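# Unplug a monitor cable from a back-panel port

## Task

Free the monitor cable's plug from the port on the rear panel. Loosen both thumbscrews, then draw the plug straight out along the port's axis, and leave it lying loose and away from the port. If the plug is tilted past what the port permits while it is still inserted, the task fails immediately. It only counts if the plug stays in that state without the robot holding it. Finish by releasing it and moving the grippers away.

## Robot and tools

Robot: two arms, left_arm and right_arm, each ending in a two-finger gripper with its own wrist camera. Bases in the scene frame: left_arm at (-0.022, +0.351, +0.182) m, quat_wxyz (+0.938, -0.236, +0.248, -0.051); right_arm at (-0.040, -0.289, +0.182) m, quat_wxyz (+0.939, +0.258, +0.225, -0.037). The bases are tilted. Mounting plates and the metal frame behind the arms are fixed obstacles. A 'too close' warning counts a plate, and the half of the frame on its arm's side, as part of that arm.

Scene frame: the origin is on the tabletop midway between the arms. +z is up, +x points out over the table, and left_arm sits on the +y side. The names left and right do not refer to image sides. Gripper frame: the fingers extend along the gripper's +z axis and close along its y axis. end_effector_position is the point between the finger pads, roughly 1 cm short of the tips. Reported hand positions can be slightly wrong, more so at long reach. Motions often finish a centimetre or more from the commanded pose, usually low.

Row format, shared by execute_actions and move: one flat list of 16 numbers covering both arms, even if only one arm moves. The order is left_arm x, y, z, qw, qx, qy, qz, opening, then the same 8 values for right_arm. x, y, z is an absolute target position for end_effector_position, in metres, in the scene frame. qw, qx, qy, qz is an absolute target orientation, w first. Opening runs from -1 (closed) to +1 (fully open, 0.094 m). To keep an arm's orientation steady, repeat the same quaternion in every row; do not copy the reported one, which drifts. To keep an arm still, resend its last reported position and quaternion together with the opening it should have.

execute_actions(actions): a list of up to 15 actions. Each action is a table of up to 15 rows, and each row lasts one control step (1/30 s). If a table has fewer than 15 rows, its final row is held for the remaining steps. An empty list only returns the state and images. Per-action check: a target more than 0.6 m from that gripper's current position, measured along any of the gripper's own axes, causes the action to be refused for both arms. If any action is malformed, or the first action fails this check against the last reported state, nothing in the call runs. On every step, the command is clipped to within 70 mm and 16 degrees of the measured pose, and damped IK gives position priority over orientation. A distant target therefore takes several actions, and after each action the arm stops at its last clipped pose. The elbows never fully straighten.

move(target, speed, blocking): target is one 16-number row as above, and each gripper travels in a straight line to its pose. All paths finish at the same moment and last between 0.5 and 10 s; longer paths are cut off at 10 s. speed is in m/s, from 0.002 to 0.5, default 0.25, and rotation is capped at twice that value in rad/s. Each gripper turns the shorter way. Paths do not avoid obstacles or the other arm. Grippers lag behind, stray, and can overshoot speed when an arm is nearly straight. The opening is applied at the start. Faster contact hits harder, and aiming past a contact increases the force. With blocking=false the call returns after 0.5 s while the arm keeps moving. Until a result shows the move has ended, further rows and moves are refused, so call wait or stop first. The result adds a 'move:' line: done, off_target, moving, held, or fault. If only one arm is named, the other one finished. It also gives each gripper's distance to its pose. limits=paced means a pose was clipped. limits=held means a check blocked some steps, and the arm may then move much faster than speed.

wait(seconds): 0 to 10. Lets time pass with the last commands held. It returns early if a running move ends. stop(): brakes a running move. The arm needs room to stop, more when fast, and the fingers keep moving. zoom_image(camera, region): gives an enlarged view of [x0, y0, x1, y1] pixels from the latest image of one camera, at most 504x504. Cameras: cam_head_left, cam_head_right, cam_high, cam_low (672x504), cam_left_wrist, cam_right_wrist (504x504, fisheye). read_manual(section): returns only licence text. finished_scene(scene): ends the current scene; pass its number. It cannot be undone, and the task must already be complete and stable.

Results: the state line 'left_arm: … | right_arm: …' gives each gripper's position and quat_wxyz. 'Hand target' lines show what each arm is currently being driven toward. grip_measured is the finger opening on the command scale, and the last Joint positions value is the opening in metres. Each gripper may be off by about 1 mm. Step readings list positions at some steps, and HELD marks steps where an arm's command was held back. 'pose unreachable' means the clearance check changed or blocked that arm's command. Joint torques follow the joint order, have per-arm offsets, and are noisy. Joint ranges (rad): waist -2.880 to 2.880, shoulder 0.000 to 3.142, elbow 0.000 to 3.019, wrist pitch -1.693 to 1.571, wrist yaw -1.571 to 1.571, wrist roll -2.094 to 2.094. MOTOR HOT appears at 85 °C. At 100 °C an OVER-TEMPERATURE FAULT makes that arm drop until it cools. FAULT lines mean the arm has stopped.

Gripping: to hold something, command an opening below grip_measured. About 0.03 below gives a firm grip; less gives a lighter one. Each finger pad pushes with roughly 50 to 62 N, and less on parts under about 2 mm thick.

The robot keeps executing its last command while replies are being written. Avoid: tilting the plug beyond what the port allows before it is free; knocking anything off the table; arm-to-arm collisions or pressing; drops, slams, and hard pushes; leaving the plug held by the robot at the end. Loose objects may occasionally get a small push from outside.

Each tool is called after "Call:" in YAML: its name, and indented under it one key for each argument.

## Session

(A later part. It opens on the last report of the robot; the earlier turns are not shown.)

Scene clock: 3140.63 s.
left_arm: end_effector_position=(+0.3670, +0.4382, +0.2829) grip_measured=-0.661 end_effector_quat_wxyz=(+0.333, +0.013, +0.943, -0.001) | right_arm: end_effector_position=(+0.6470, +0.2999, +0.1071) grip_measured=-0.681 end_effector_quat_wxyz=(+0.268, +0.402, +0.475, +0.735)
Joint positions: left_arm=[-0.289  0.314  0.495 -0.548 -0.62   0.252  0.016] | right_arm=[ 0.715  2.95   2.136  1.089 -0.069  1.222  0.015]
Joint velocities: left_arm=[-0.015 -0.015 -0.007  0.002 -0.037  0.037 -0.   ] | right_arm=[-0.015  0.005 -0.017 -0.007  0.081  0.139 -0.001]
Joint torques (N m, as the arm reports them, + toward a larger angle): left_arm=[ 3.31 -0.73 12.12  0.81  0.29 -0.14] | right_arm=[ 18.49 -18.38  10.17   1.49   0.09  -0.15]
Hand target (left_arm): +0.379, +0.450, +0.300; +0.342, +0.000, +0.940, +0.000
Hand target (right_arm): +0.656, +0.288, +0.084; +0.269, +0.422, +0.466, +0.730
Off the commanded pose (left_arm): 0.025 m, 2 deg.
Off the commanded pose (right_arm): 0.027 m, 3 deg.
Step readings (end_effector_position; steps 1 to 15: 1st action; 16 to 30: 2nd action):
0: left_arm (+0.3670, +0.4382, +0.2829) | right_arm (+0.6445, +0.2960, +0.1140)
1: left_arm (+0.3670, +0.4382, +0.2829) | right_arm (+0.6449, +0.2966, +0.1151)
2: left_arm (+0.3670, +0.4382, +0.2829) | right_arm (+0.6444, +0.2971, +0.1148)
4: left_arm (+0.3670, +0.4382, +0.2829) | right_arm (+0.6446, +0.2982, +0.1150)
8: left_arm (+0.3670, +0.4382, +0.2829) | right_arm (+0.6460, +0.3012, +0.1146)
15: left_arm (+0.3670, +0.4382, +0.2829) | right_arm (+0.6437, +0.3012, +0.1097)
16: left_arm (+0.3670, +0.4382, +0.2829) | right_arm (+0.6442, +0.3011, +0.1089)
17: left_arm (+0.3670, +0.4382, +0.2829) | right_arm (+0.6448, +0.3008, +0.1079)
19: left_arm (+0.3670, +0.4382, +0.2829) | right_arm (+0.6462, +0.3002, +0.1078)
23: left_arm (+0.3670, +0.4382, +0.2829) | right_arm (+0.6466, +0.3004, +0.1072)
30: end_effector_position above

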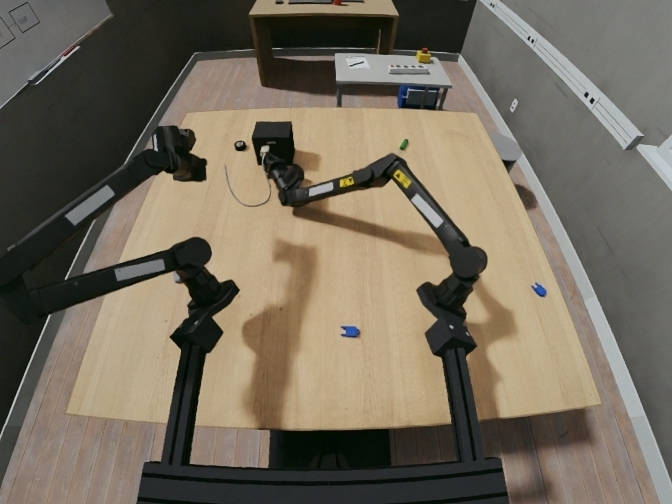

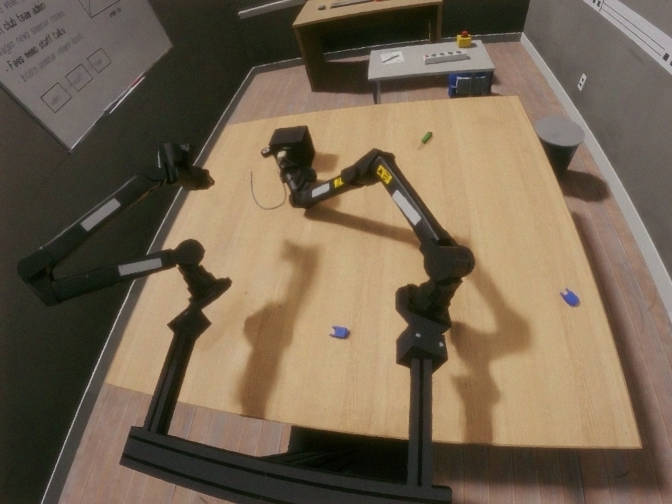

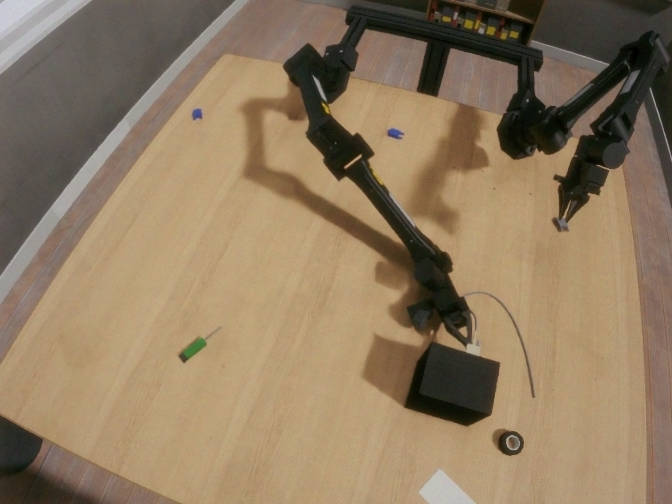

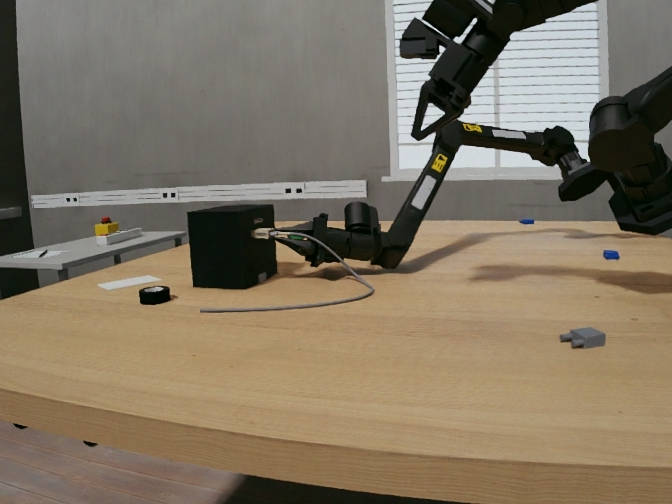

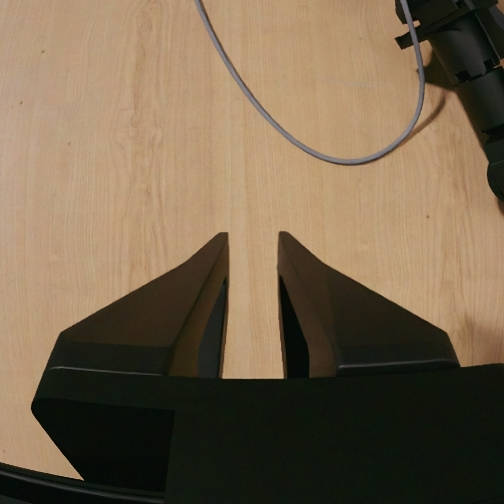

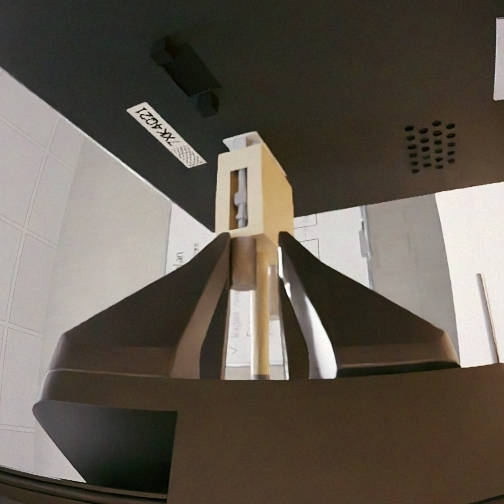

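Call:
execute_actions:
  actions:
    - [[0.38,0.45,0.30,0.342,0,0.94,0,-0.66,0.656,0.290,0.112,0.269,0.422,0.465,0.730,-0.87],[0.38,0.45,0.30,0.342,0,0.94,0,-0.66,0.656,0.290,0.112,0.269,0.422,0.465,0.730,-0.87],[0.38,0.45,0.30,0.342,0,0.94,0,-0.66,0.656,0.290,0.118,0.269,0.422,0.465,0.730,-0.87],[0.38,0.45,0.30,0.342,0,0.94,0,-0.66,0.656,0.290,0.118,0.269,0.422,0.465,0.730,-0.87],[0.38,0.45,0.30,0.342,0,0.94,0,-0.66,0.657,0.291,0.121,0.433,0.25,0.75,0.433,-0.87]]
    - [[0.38,0.45,0.30,0.342,0,0.94,0,-0.66,0.657,0.291,0.121,0.433,0.25,0.75,0.433,-0.87]]

Call:
zoom_image:
  camera: "cam_right_wrist"
  region: [150, 150, 370, 370]

Scene clock: 3186.27 s.
left_arm: end_effector_position=(+0.3670, +0.4382, +0.2829) grip_measured=-0.661 end_effector_quat_wxyz=(+0.333, +0.013, +0.943, -0.001) | right_arm: end_effector_position=(+0.6456, +0.2961, +0.1141) grip_measured=-0.857 end_effector_quat_wxyz=(+0.422, +0.254, +0.749, +0.443)
Joint positions: left_arm=[-0.289  0.314  0.495 -0.548 -0.62   0.252  0.016] | right_arm=[0.796 2.727 1.938 0.715 0.348 0.477 0.007]
Joint velocities: left_arm=[-0.015 -0.005  0.007 -0.002  0.022  0.007 -0.   ] | right_arm=[-0.005 -0.005  0.007 -0.007 -0.007 -0.183  0.   ]
Joint torques (N m, as the arm reports them, + toward a larger angle): left_arm=[ 3.29 -0.76 12.11  0.82  0.29 -0.14] | right_arm=[ 20.66 -22.42   9.     0.82   0.05  -0.38]
Hand target (left_arm): +0.379, +0.450, +0.300; +0.342, +0.000, +0.940, +0.000
Hand target (right_arm): +0.657, +0.291, +0.121; +0.433, +0.250, +0.750, +0.433
Off the commanded pose (left_arm): 0.025 m, 2 deg.
Off the commanded pose (right_arm): 0.014 m, 2 deg.
Step readings (end_effector_position; steps 1 to 15: 1st action; 16 to 30: 2nd action):
0: left_arm (+0.3670, +0.4382, +0.2829) | right_arm (+0.6470, +0.2998, +0.1071)
1: left_arm (+0.3670, +0.4382, +0.2829) | right_arm (+0.6467, +0.2992, +0.1083)
2: left_arm (+0.3670, +0.4382, +0.2829) | right_arm (+0.6465, +0.2989, +0.1091)
4: left_arm (+0.3670, +0.4382, +0.2829) | right_arm (+0.6460, +0.2983, +0.1093)
8: left_arm (+0.3670, +0.4382, +0.2829) | right_arm (+0.6460, +0.2962, +0.1127)
15: left_arm (+0.3670, +0.4382, +0.2829) | right_arm (+0.6464, +0.2968, +0.1146)
16: left_arm (+0.3670, +0.4382, +0.2829) | right_arm (+0.6462, +0.2967, +0.1146)
17: left_arm (+0.3670, +0.4382, +0.2829) | right_arm (+0.6459, +0.2965, +0.1143)
19: left_arm (+0.3670, +0.4382, +0.2829) | right_arm (+0.6457, +0.2962, +0.1142)
23: left_arm (+0.3670, +0.4382, +0.2829) | right_arm (+0.6457, +0.2960, +0.1140)
30: end_effector_position above

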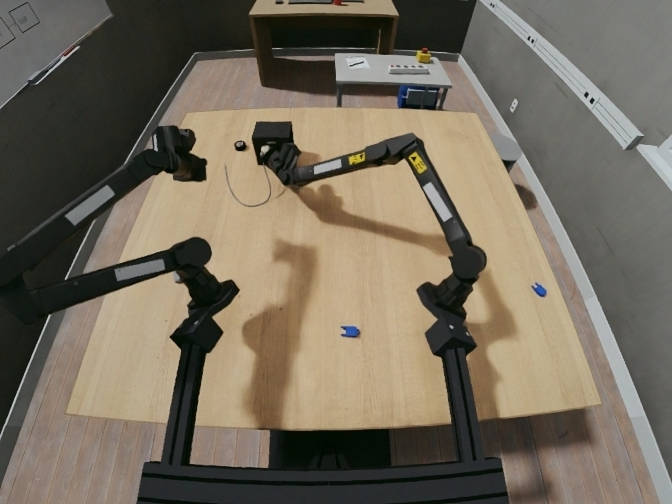

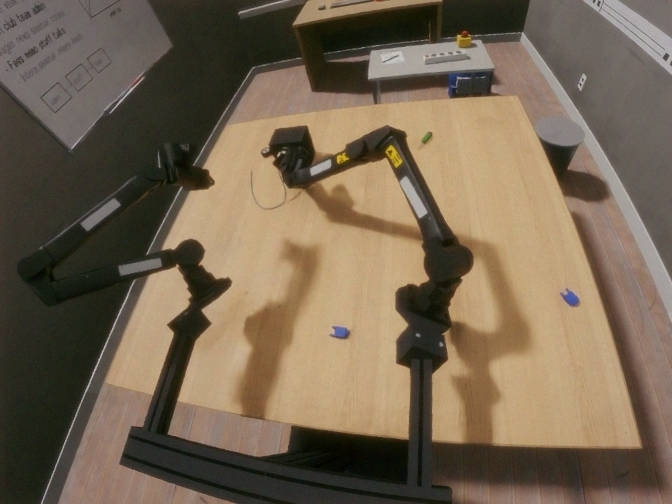

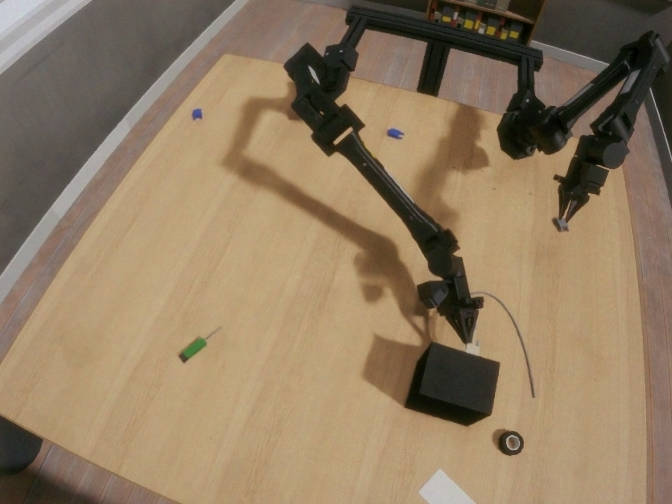

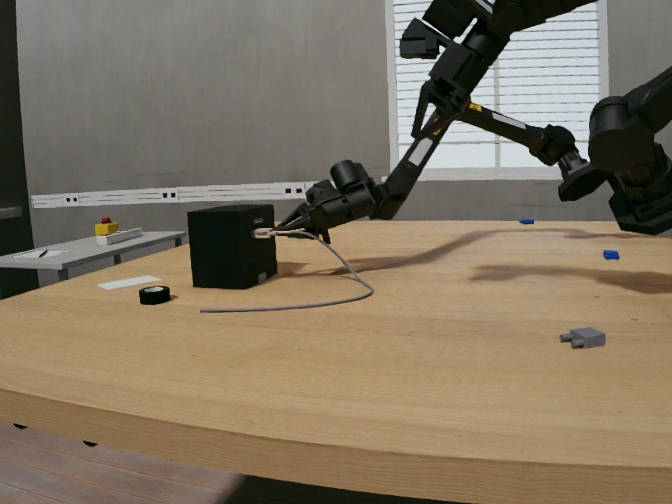

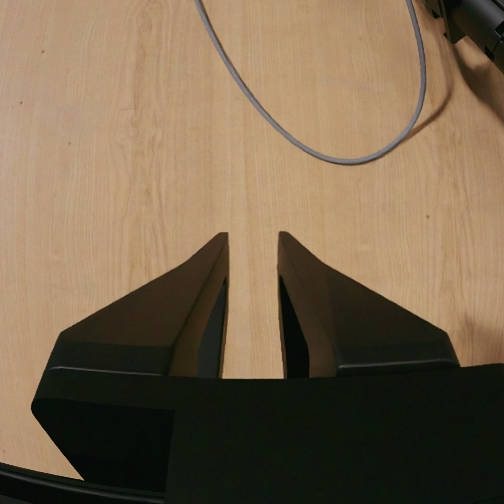

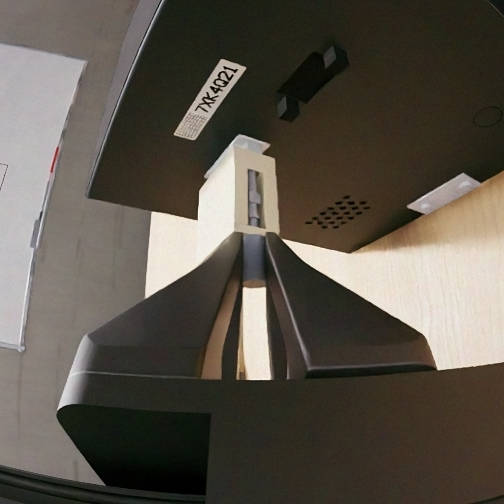

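Region (150, 150, 370, 370) of cam_right_wrist's 504x504 image, scaled by 2.291, with more detail than that image has.

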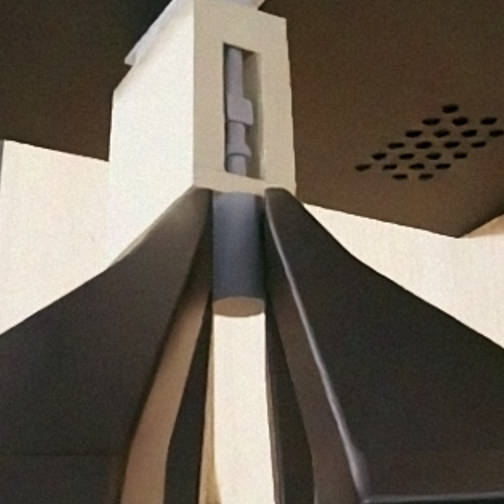

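Call:
execute_actions:
  actions:
    - [[0.38,0.45,0.30,0.342,0,0.94,0,-0.66,0.657,0.292,0.095,0.433,0.25,0.75,0.433,-0.87],[0.38,0.45,0.30,0.342,0,0.94,0,-0.66,0.657,0.292,0.095,0.433,0.25,0.75,0.433,-0.87],[0.38,0.45,0.30,0.342,0,0.94,0,-0.66,0.657,0.292,0.092,0.433,0.25,0.75,0.433,-0.68],[0.38,0.45,0.30,0.342,0,0.94,0,-0.66,0.657,0.292,0.092,0.433,0.25,0.75,0.433,-0.68],[0.38,0.45,0.30,0.342,0,0.94,0,-0.66,0.657,0.290,0.091,0.269,0.422,0.465,0.730,-0.68]]
    - [[0.38,0.45,0.30,0.342,0,0.94,0,-0.66,0.657,0.290,0.091,0.269,0.422,0.465,0.730,-0.68]]

Call:
zoom_image:
  camera: "cam_right_wrist"
  region: [150, 150, 370, 370]

Scene clock: 3213.80 s.
left_arm: end_effector_position=(+0.3670, +0.4382, +0.2829) grip_measured=-0.661 end_effector_quat_wxyz=(+0.333, +0.013, +0.943, -0.001) | right_arm: end_effector_position=(+0.6497, +0.2958, +0.1051) grip_measured=-0.681 end_effector_quat_wxyz=(+0.267, +0.407, +0.477, +0.732)
Joint positions: left_arm=[-0.289  0.314  0.495 -0.548 -0.62   0.252  0.016] | right_arm=[ 0.711  2.941  2.125  1.085 -0.062  1.225  0.015]
Joint velocities: left_arm=[-0.015  0.005  0.002 -0.022 -0.007 -0.051  0.   ] | right_arm=[-0.015 -0.005 -0.007 -0.017 -0.022  0.051 -0.   ]
Joint torques (N m, as the arm reports them, + toward a larger angle): left_arm=[ 3.28 -0.74 12.11  0.81  0.29 -0.14] | right_arm=[ 19.54 -17.97  10.48   1.59   0.07  -0.15]
Hand target (left_arm): +0.379, +0.450, +0.300; +0.342, +0.000, +0.940, +0.000
Hand target (right_arm): +0.656, +0.289, +0.091; +0.269, +0.422, +0.466, +0.730
Off the commanded pose (left_arm): 0.025 m, 2 deg.
Off the commanded pose (right_arm): 0.017 m, 2 deg.
Step readings (end_effector_position; steps 1 to 15: 1st action; 16 to 30: 2nd action):
0: left_arm (+0.3670, +0.4382, +0.2829) | right_arm (+0.6456, +0.2961, +0.1141)
1: left_arm (+0.3670, +0.4382, +0.2829) | right_arm (+0.6460, +0.2967, +0.1151)
2: left_arm (+0.3670, +0.4382, +0.2829) | right_arm (+0.6457, +0.2969, +0.1150)
4: left_arm (+0.3670, +0.4382, +0.2829) | right_arm (+0.6452, +0.2978, +0.1145)
8: left_arm (+0.3670, +0.4382, +0.2829) | right_arm (+0.6454, +0.3010, +0.1148)
15: left_arm (+0.3670, +0.4382, +0.2829) | right_arm (+0.6493, +0.2946, +0.1087)
16: left_arm (+0.3670, +0.4382, +0.2829) | right_arm (+0.6495, +0.2948, +0.1074)
17: left_arm (+0.3670, +0.4382, +0.2829) | right_arm (+0.6497, +0.2947, +0.1063)
19: left_arm (+0.3670, +0.4382, +0.2829) | right_arm (+0.6500, +0.2949, +0.1058)
23: left_arm (+0.3670, +0.4382, +0.2829) | right_arm (+0.6497, +0.2958, +0.1053)
30: end_effector_position above

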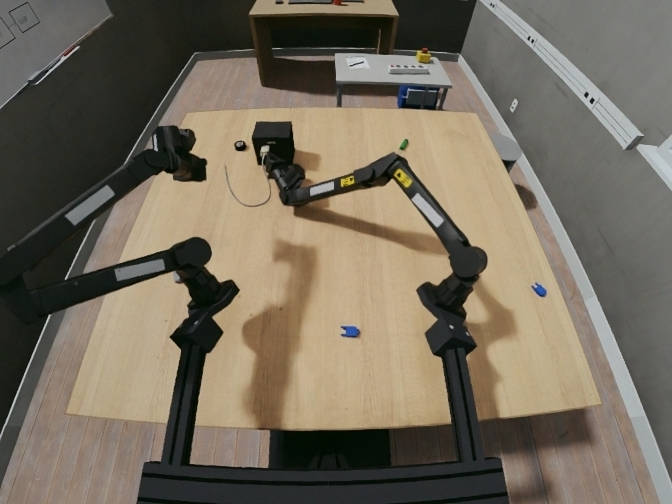

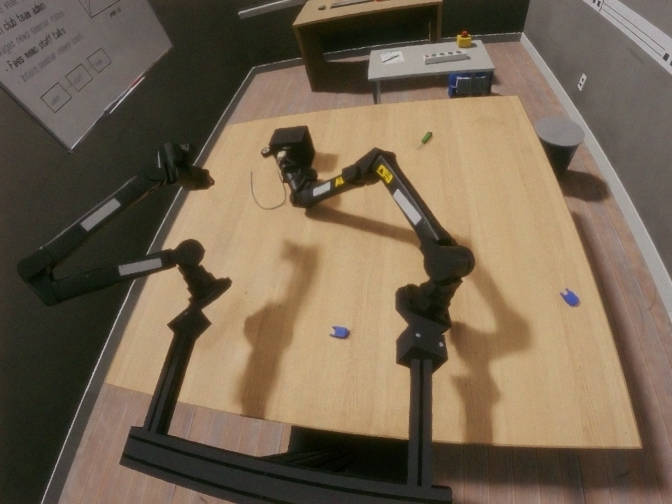

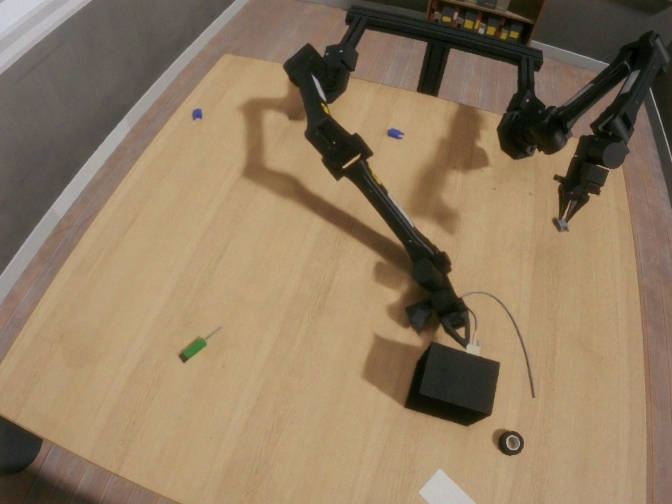

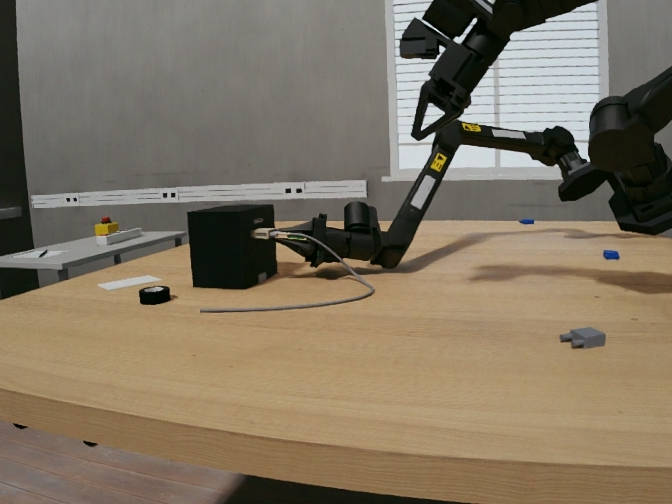

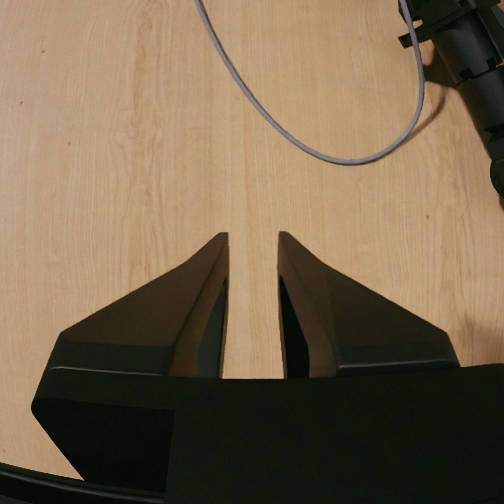

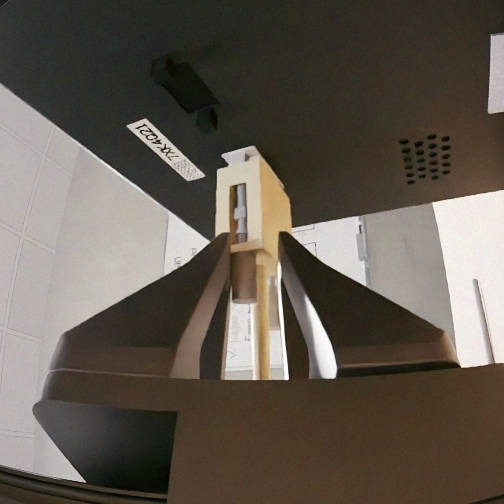

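Region (150, 150, 370, 370) of cam_right_wrist's 504x504 image, scaled by 2.291, with more detail than that image has.

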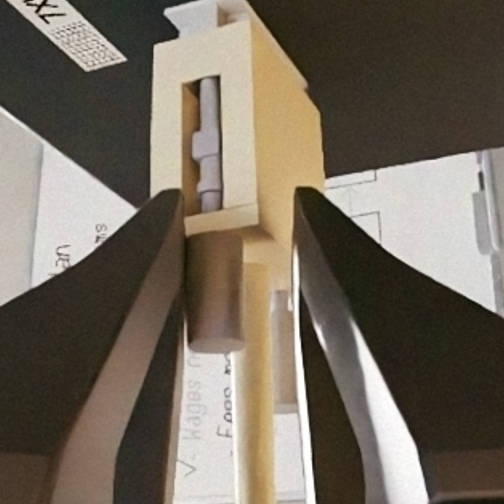

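Call:
execute_actions:
  actions:
    - [[0.38,0.45,0.30,0.342,0,0.94,0,-0.66,0.654,0.295,0.118,0.269,0.422,0.465,0.730,-0.68]]
    - [[0.38,0.45,0.30,0.342,0,0.94,0,-0.66,0.654,0.295,0.118,0.269,0.422,0.465,0.730,-0.68]]

Call:
zoom_image:
  camera: "cam_right_wrist"
  region: [150, 150, 370, 370]

Scene clock: 3268.07 s.
left_arm: end_effector_position=(+0.3670, +0.4382, +0.2829) grip_measured=-0.661 end_effector_quat_wxyz=(+0.333, +0.013, +0.943, -0.001) | right_arm: end_effector_position=(+0.6498, +0.2961, +0.1062) grip_measured=-0.681 end_effector_quat_wxyz=(+0.267, +0.423, +0.473, +0.726)
Joint positions: left_arm=[-0.289  0.314  0.495 -0.548 -0.62   0.252  0.016] | right_arm=[ 0.719  2.941  2.125  1.088 -0.022  1.239  0.015]
Joint velocities: left_arm=[-0.005  0.005  0.007  0.002  0.037  0.022 -0.001] | right_arm=[-0.015 -0.005 -0.017 -0.007 -0.037  0.007  0.   ]
Joint torques (N m, as the arm reports them, + toward a larger angle): left_arm=[ 3.32 -0.75 12.11  0.81  0.29 -0.13] | right_arm=[ 21.41 -22.52   7.22   1.4   -0.5   -0.21]
Hand target (left_arm): +0.379, +0.450, +0.300; +0.342, +0.000, +0.940, +0.000
Hand target (right_arm): +0.654, +0.295, +0.118; +0.269, +0.422, +0.465, +0.730
Off the commanded pose (left_arm): 0.025 m, 2 deg.
Off the commanded pose (right_arm): 0.013 m, 1 deg.
Step readings (end_effector_position; steps 1 to 15: 1st action; 16 to 30: 2nd action):
0: left_arm (+0.3670, +0.4382, +0.2829) | right_arm (+0.6498, +0.2958, +0.1052)
1: left_arm (+0.3670, +0.4382, +0.2829) | right_arm (+0.6499, +0.2957, +0.1055)
2: left_arm (+0.3670, +0.4382, +0.2829) | right_arm (+0.6500, +0.2957, +0.1056)
4: left_arm (+0.3670, +0.4382, +0.2829) | right_arm (+0.6496, +0.2962, +0.1064)
8: left_arm (+0.3670, +0.4382, +0.2829) | right_arm (+0.6498, +0.2961, +0.1062)
15: left_arm (+0.3670, +0.4382, +0.2829) | right_arm (+0.6498, +0.2961, +0.1062)
16: left_arm (+0.3670, +0.4382, +0.2829) | right_arm (+0.6498, +0.2961, +0.1062)
17: left_arm (+0.3670, +0.4382, +0.2829) | right_arm (+0.6498, +0.2961, +0.1062)
19: left_arm (+0.3670, +0.4382, +0.2829) | right_arm (+0.6498, +0.2961, +0.1062)
23: left_arm (+0.3670, +0.4382, +0.2829) | right_arm (+0.6498, +0.2961, +0.1062)
30: end_effector_position above

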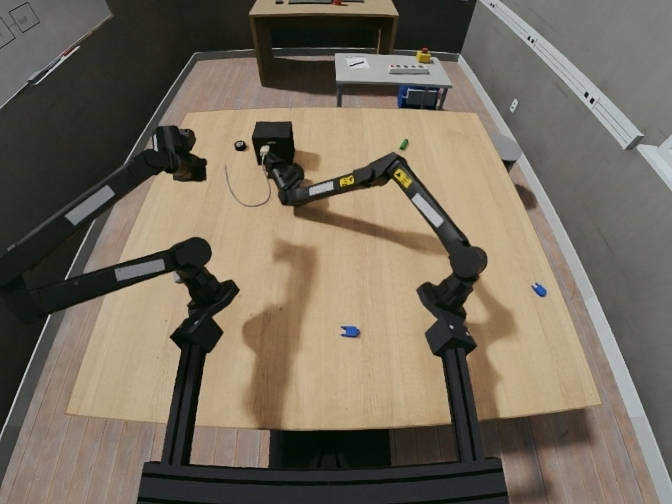

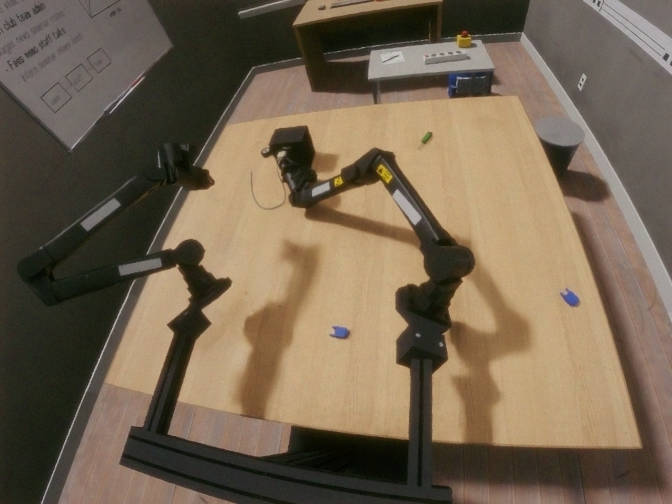

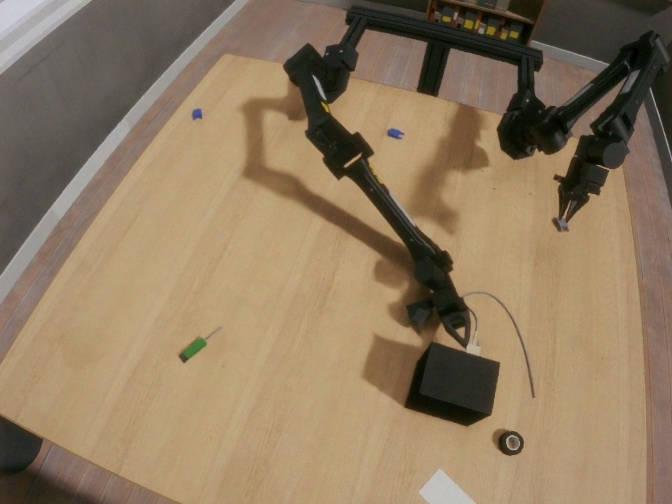

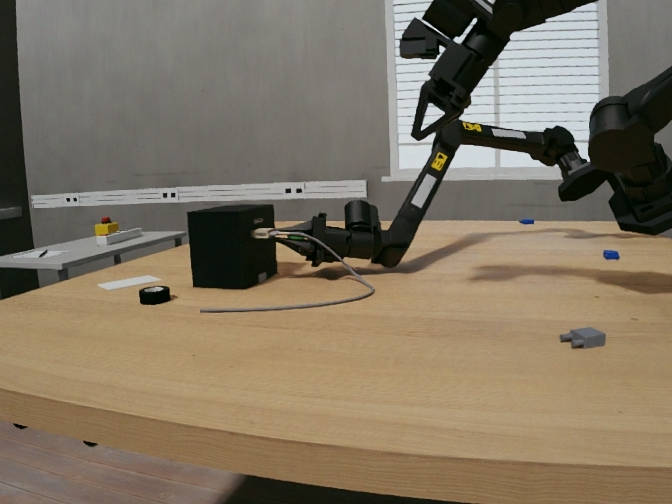

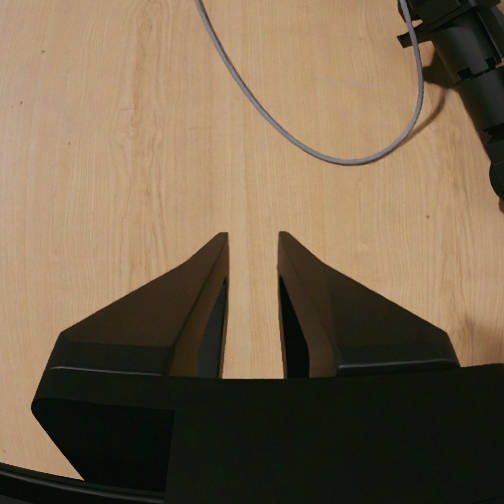

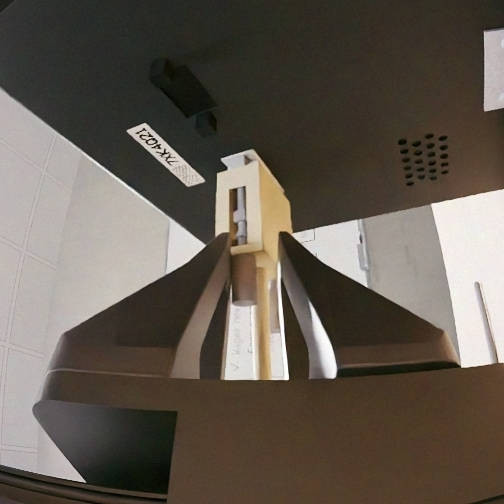

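Region (150, 150, 370, 370) of cam_right_wrist's 504x504 image, scaled by 2.291, with more detail than that image has.

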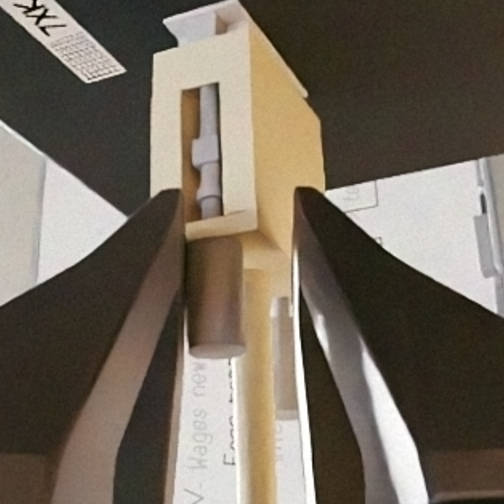

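Call:
execute_actions:
  actions:
    - [[0.38,0.45,0.30,0.342,0,0.94,0,-0.66,0.643,0.295,0.110,0.269,0.422,0.465,0.730,-0.68]]
    - [[0.38,0.45,0.30,0.342,0,0.94,0,-0.66,0.643,0.295,0.110,0.269,0.422,0.465,0.730,-0.68]]

Call:
zoom_image:
  camera: "cam_right_wrist"
  region: [150, 150, 370, 370]

Scene clock: 3286.00 s.
left_arm: end_effector_position=(+0.3670, +0.4382, +0.2829) grip_measured=-0.661 end_effector_quat_wxyz=(+0.333, +0.013, +0.943, -0.001) | right_arm: end_effector_position=(+0.6456, +0.2948, +0.1046) grip_measured=-0.681 end_effector_quat_wxyz=(+0.268, +0.422, +0.471, +0.727)
Joint positions: left_arm=[-0.289  0.314  0.495 -0.548 -0.62   0.252  0.016] | right_arm=[ 0.719  2.94   2.112  1.105 -0.022  1.239  0.015]
Joint velocities: left_arm=[-0.005 -0.005 -0.007 -0.007  0.066 -0.037  0.   ] | right_arm=[-0.005  0.005  0.017  0.017  0.007  0.007 -0.   ]
Joint torques (N m, as the arm reports them, + toward a larger angle): left_arm=[ 3.29 -0.78 12.11  0.82  0.29 -0.14] | right_arm=[ 21.31 -21.77   6.23   1.9   -0.51  -0.21]
Hand target (left_arm): +0.379, +0.450, +0.300; +0.342, +0.000, +0.940, +0.000
Hand target (right_arm): +0.643, +0.295, +0.110; +0.269, +0.422, +0.465, +0.730
Off the commanded pose (left_arm): 0.025 m, 2 deg.
Off the commanded pose (right_arm): 0.006 m, 1 deg.
Step readings (end_effector_position; steps 1 to 15: 1st action; 16 to 30: 2nd action):
0: left_arm (+0.3670, +0.4382, +0.2829) | right_arm (+0.6498, +0.2961, +0.1062)
1: left_arm (+0.3670, +0.4382, +0.2829) | right_arm (+0.6485, +0.2960, +0.1054)
2: left_arm (+0.3670, +0.4382, +0.2829) | right_arm (+0.6478, +0.2954, +0.1055)
4: left_arm (+0.3670, +0.4382, +0.2829) | right_arm (+0.6462, +0.2951, +0.1047)
8: left_arm (+0.3670, +0.4382, +0.2829) | right_arm (+0.6456, +0.2948, +0.1046)
15: left_arm (+0.3670, +0.4382, +0.2829) | right_arm (+0.6456, +0.2948, +0.1046)
16: left_arm (+0.3670, +0.4382, +0.2829) | right_arm (+0.6456, +0.2948, +0.1046)
17: left_arm (+0.3670, +0.4382, +0.2829) | right_arm (+0.6456, +0.2948, +0.1046)
19: left_arm (+0.3670, +0.4382, +0.2829) | right_arm (+0.6456, +0.2948, +0.1046)
23: left_arm (+0.3670, +0.4382, +0.2829) | right_arm (+0.6456, +0.2948, +0.1046)
30: end_effector_position above

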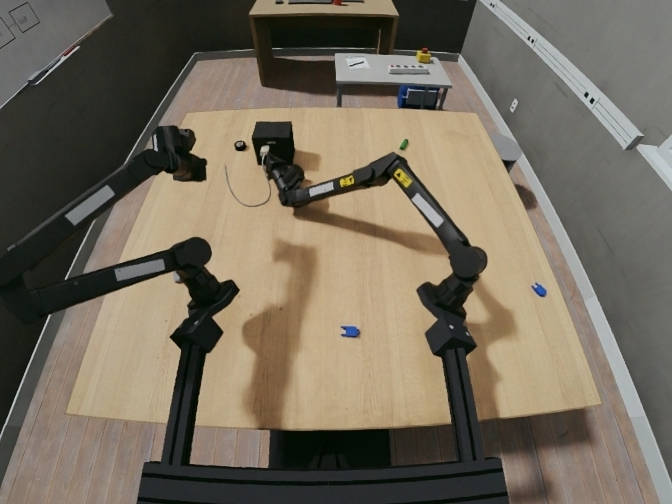

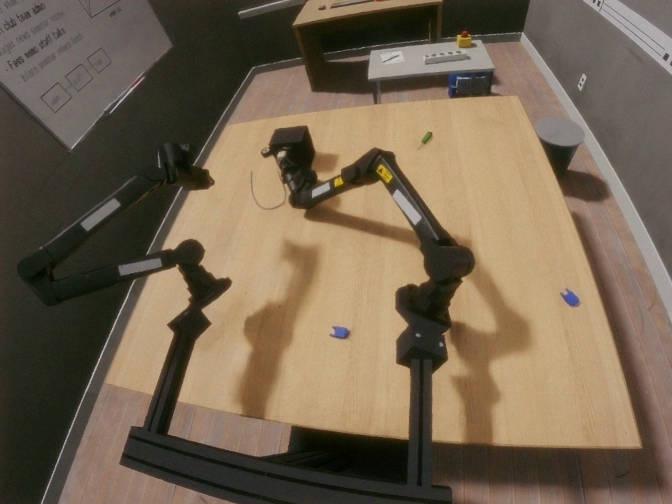

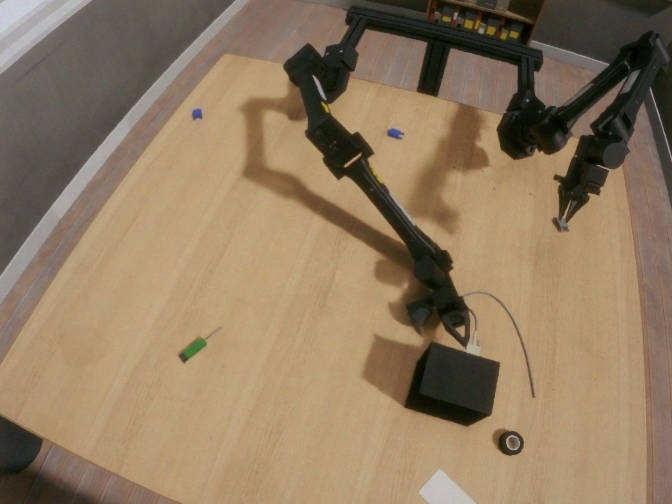

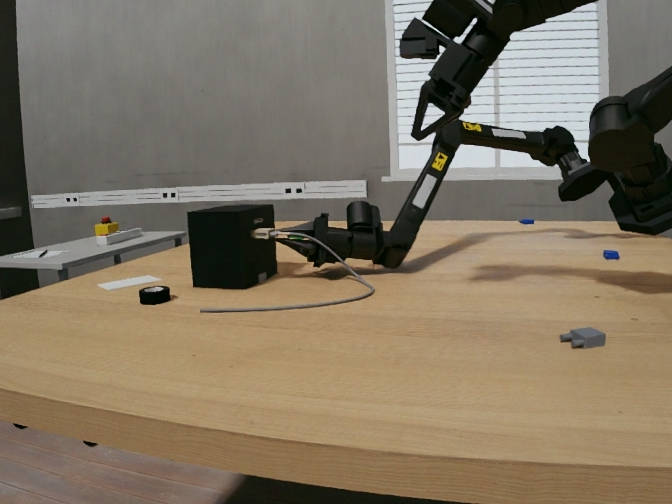

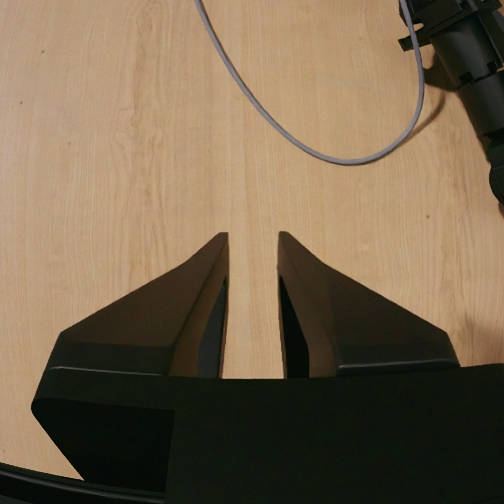

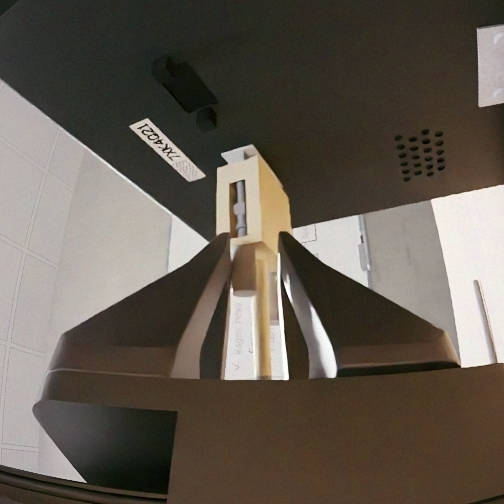

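Region (150, 150, 370, 370) of cam_right_wrist's 504x504 image, scaled by 2.291, with more detail than that image has.

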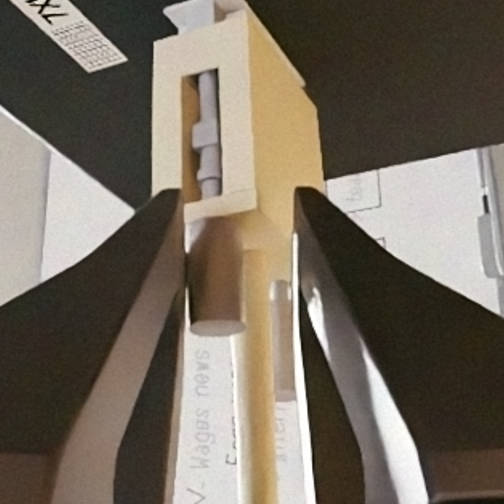

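Call:
execute_actions:
  actions:
    - [[0.38,0.45,0.30,0.342,0,0.94,0,-0.66,0.646,0.294,0.122,0.269,0.422,0.465,0.730,-0.68]]
    - [[0.38,0.45,0.30,0.342,0,0.94,0,-0.66,0.646,0.294,0.122,0.269,0.422,0.465,0.730,-0.68]]

Call:
zoom_image:
  camera: "cam_right_wrist"
  region: [150, 150, 370, 370]

Scene clock: 3293.03 s.
left_arm: end_effector_position=(+0.3670, +0.4382, +0.2829) grip_measured=-0.661 end_effector_quat_wxyz=(+0.333, +0.013, +0.943, -0.001) | right_arm: end_effector_position=(+0.6452, +0.2932, +0.1063) grip_measured=-0.681 end_effector_quat_wxyz=(+0.267, +0.424, +0.473, +0.724)
Joint positions: left_arm=[-0.289  0.314  0.495 -0.548 -0.62   0.252  0.016] | right_arm=[ 0.72   2.928  2.093  1.105 -0.016  1.239  0.015]
Joint velocities: left_arm=[ 0.005 -0.015  0.012  0.002  0.007 -0.022 -0.001] | right_arm=[ 0.005  0.005  0.007  0.002 -0.081 -0.022 -0.   ]
Joint torques (N m, as the arm reports them, + toward a larger angle): left_arm=[ 3.28 -0.79 12.1   0.81  0.29 -0.14] | right_arm=[ 21.93 -22.83   6.35   1.64  -0.46  -0.22]
Hand target (left_arm): +0.379, +0.450, +0.300; +0.342, +0.000, +0.940, +0.000
Hand target (right_arm): +0.646, +0.294, +0.122; +0.269, +0.422, +0.465, +0.730
Off the commanded pose (left_arm): 0.025 m, 2 deg.
Off the commanded pose (right_arm): 0.016 m, 1 deg.
Step readings (end_effector_position; steps 1 to 15: 1st action; 16 to 30: 2nd action):
0: left_arm (+0.3670, +0.4382, +0.2829) | right_arm (+0.6456, +0.2948, +0.1046)
1: left_arm (+0.3670, +0.4382, +0.2829) | right_arm (+0.6455, +0.2945, +0.1047)
2: left_arm (+0.3670, +0.4382, +0.2829) | right_arm (+0.6451, +0.2942, +0.1047)
4: left_arm (+0.3670, +0.4382, +0.2829) | right_arm (+0.6450, +0.2936, +0.1054)
8: left_arm (+0.3670, +0.4382, +0.2829) | right_arm (+0.6456, +0.2931, +0.1067)
15: left_arm (+0.3670, +0.4382, +0.2829) | right_arm (+0.6453, +0.2931, +0.1065)
16: left_arm (+0.3670, +0.4382, +0.2829) | right_arm (+0.6452, +0.2932, +0.1063)
17: left_arm (+0.3670, +0.4382, +0.2829) | right_arm (+0.6452, +0.2932, +0.1063)
19: left_arm (+0.3670, +0.4382, +0.2829) | right_arm (+0.6452, +0.2932, +0.1063)
23: left_arm (+0.3670, +0.4382, +0.2829) | right_arm (+0.6452, +0.2932, +0.1063)
30: end_effector_position above

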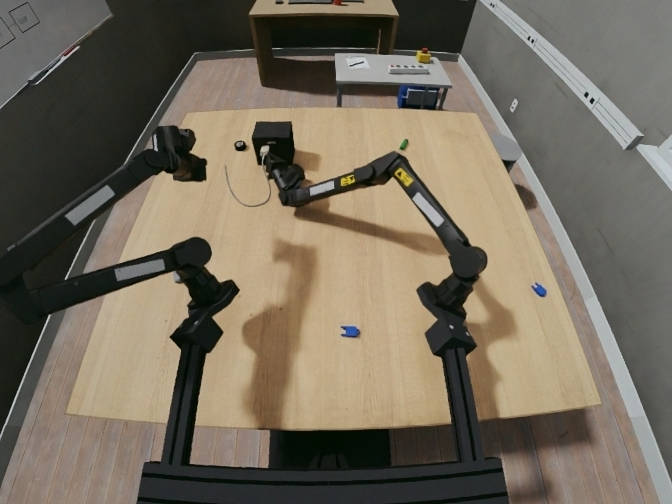

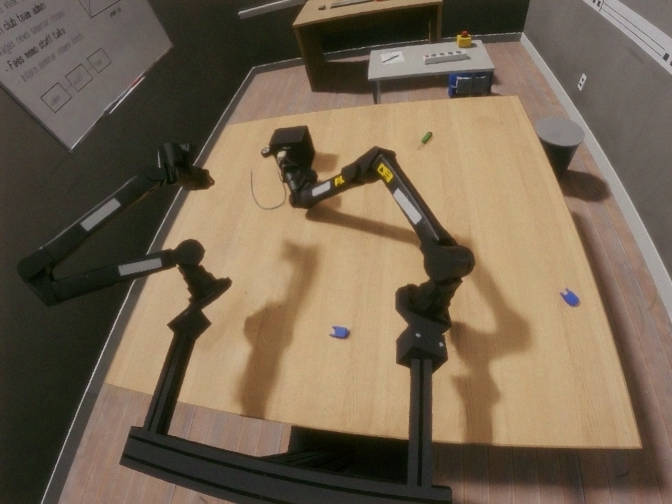

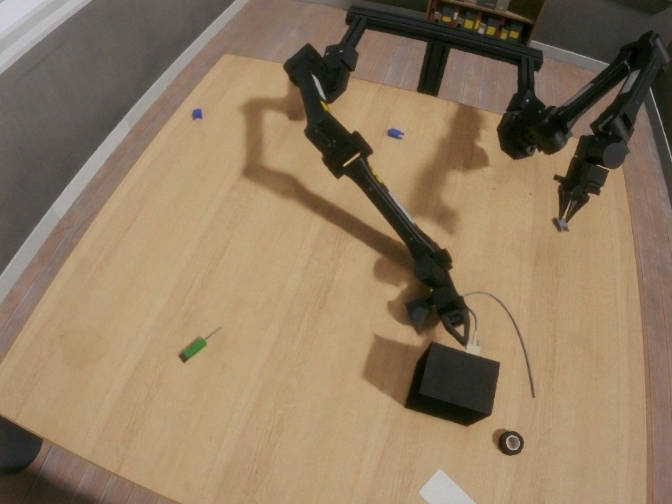

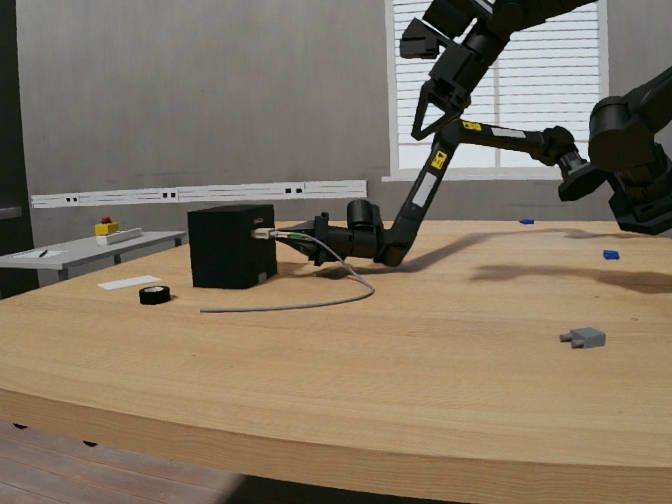

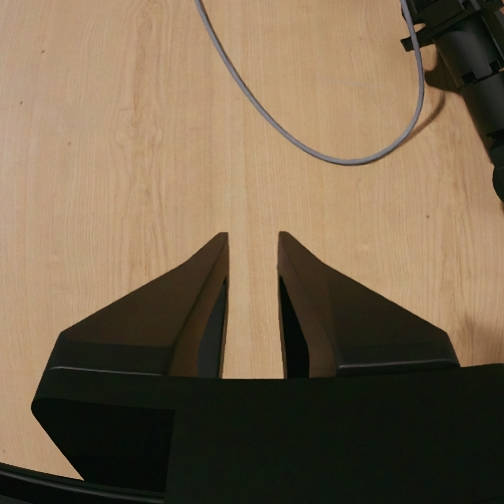

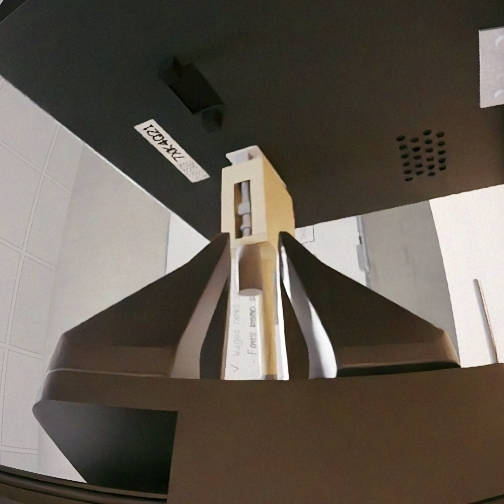

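Region (150, 150, 370, 370) of cam_right_wrist's 504x504 image, scaled by 2.291, with more detail than that image has.

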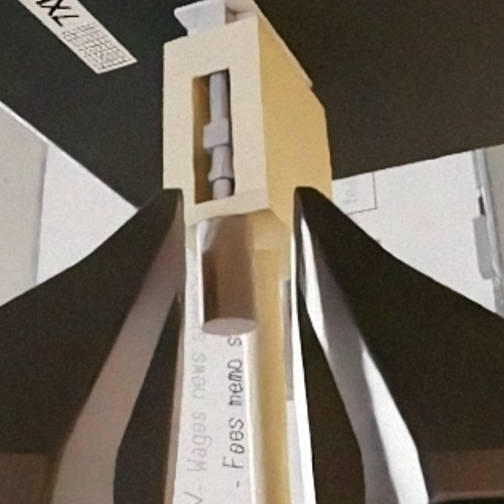

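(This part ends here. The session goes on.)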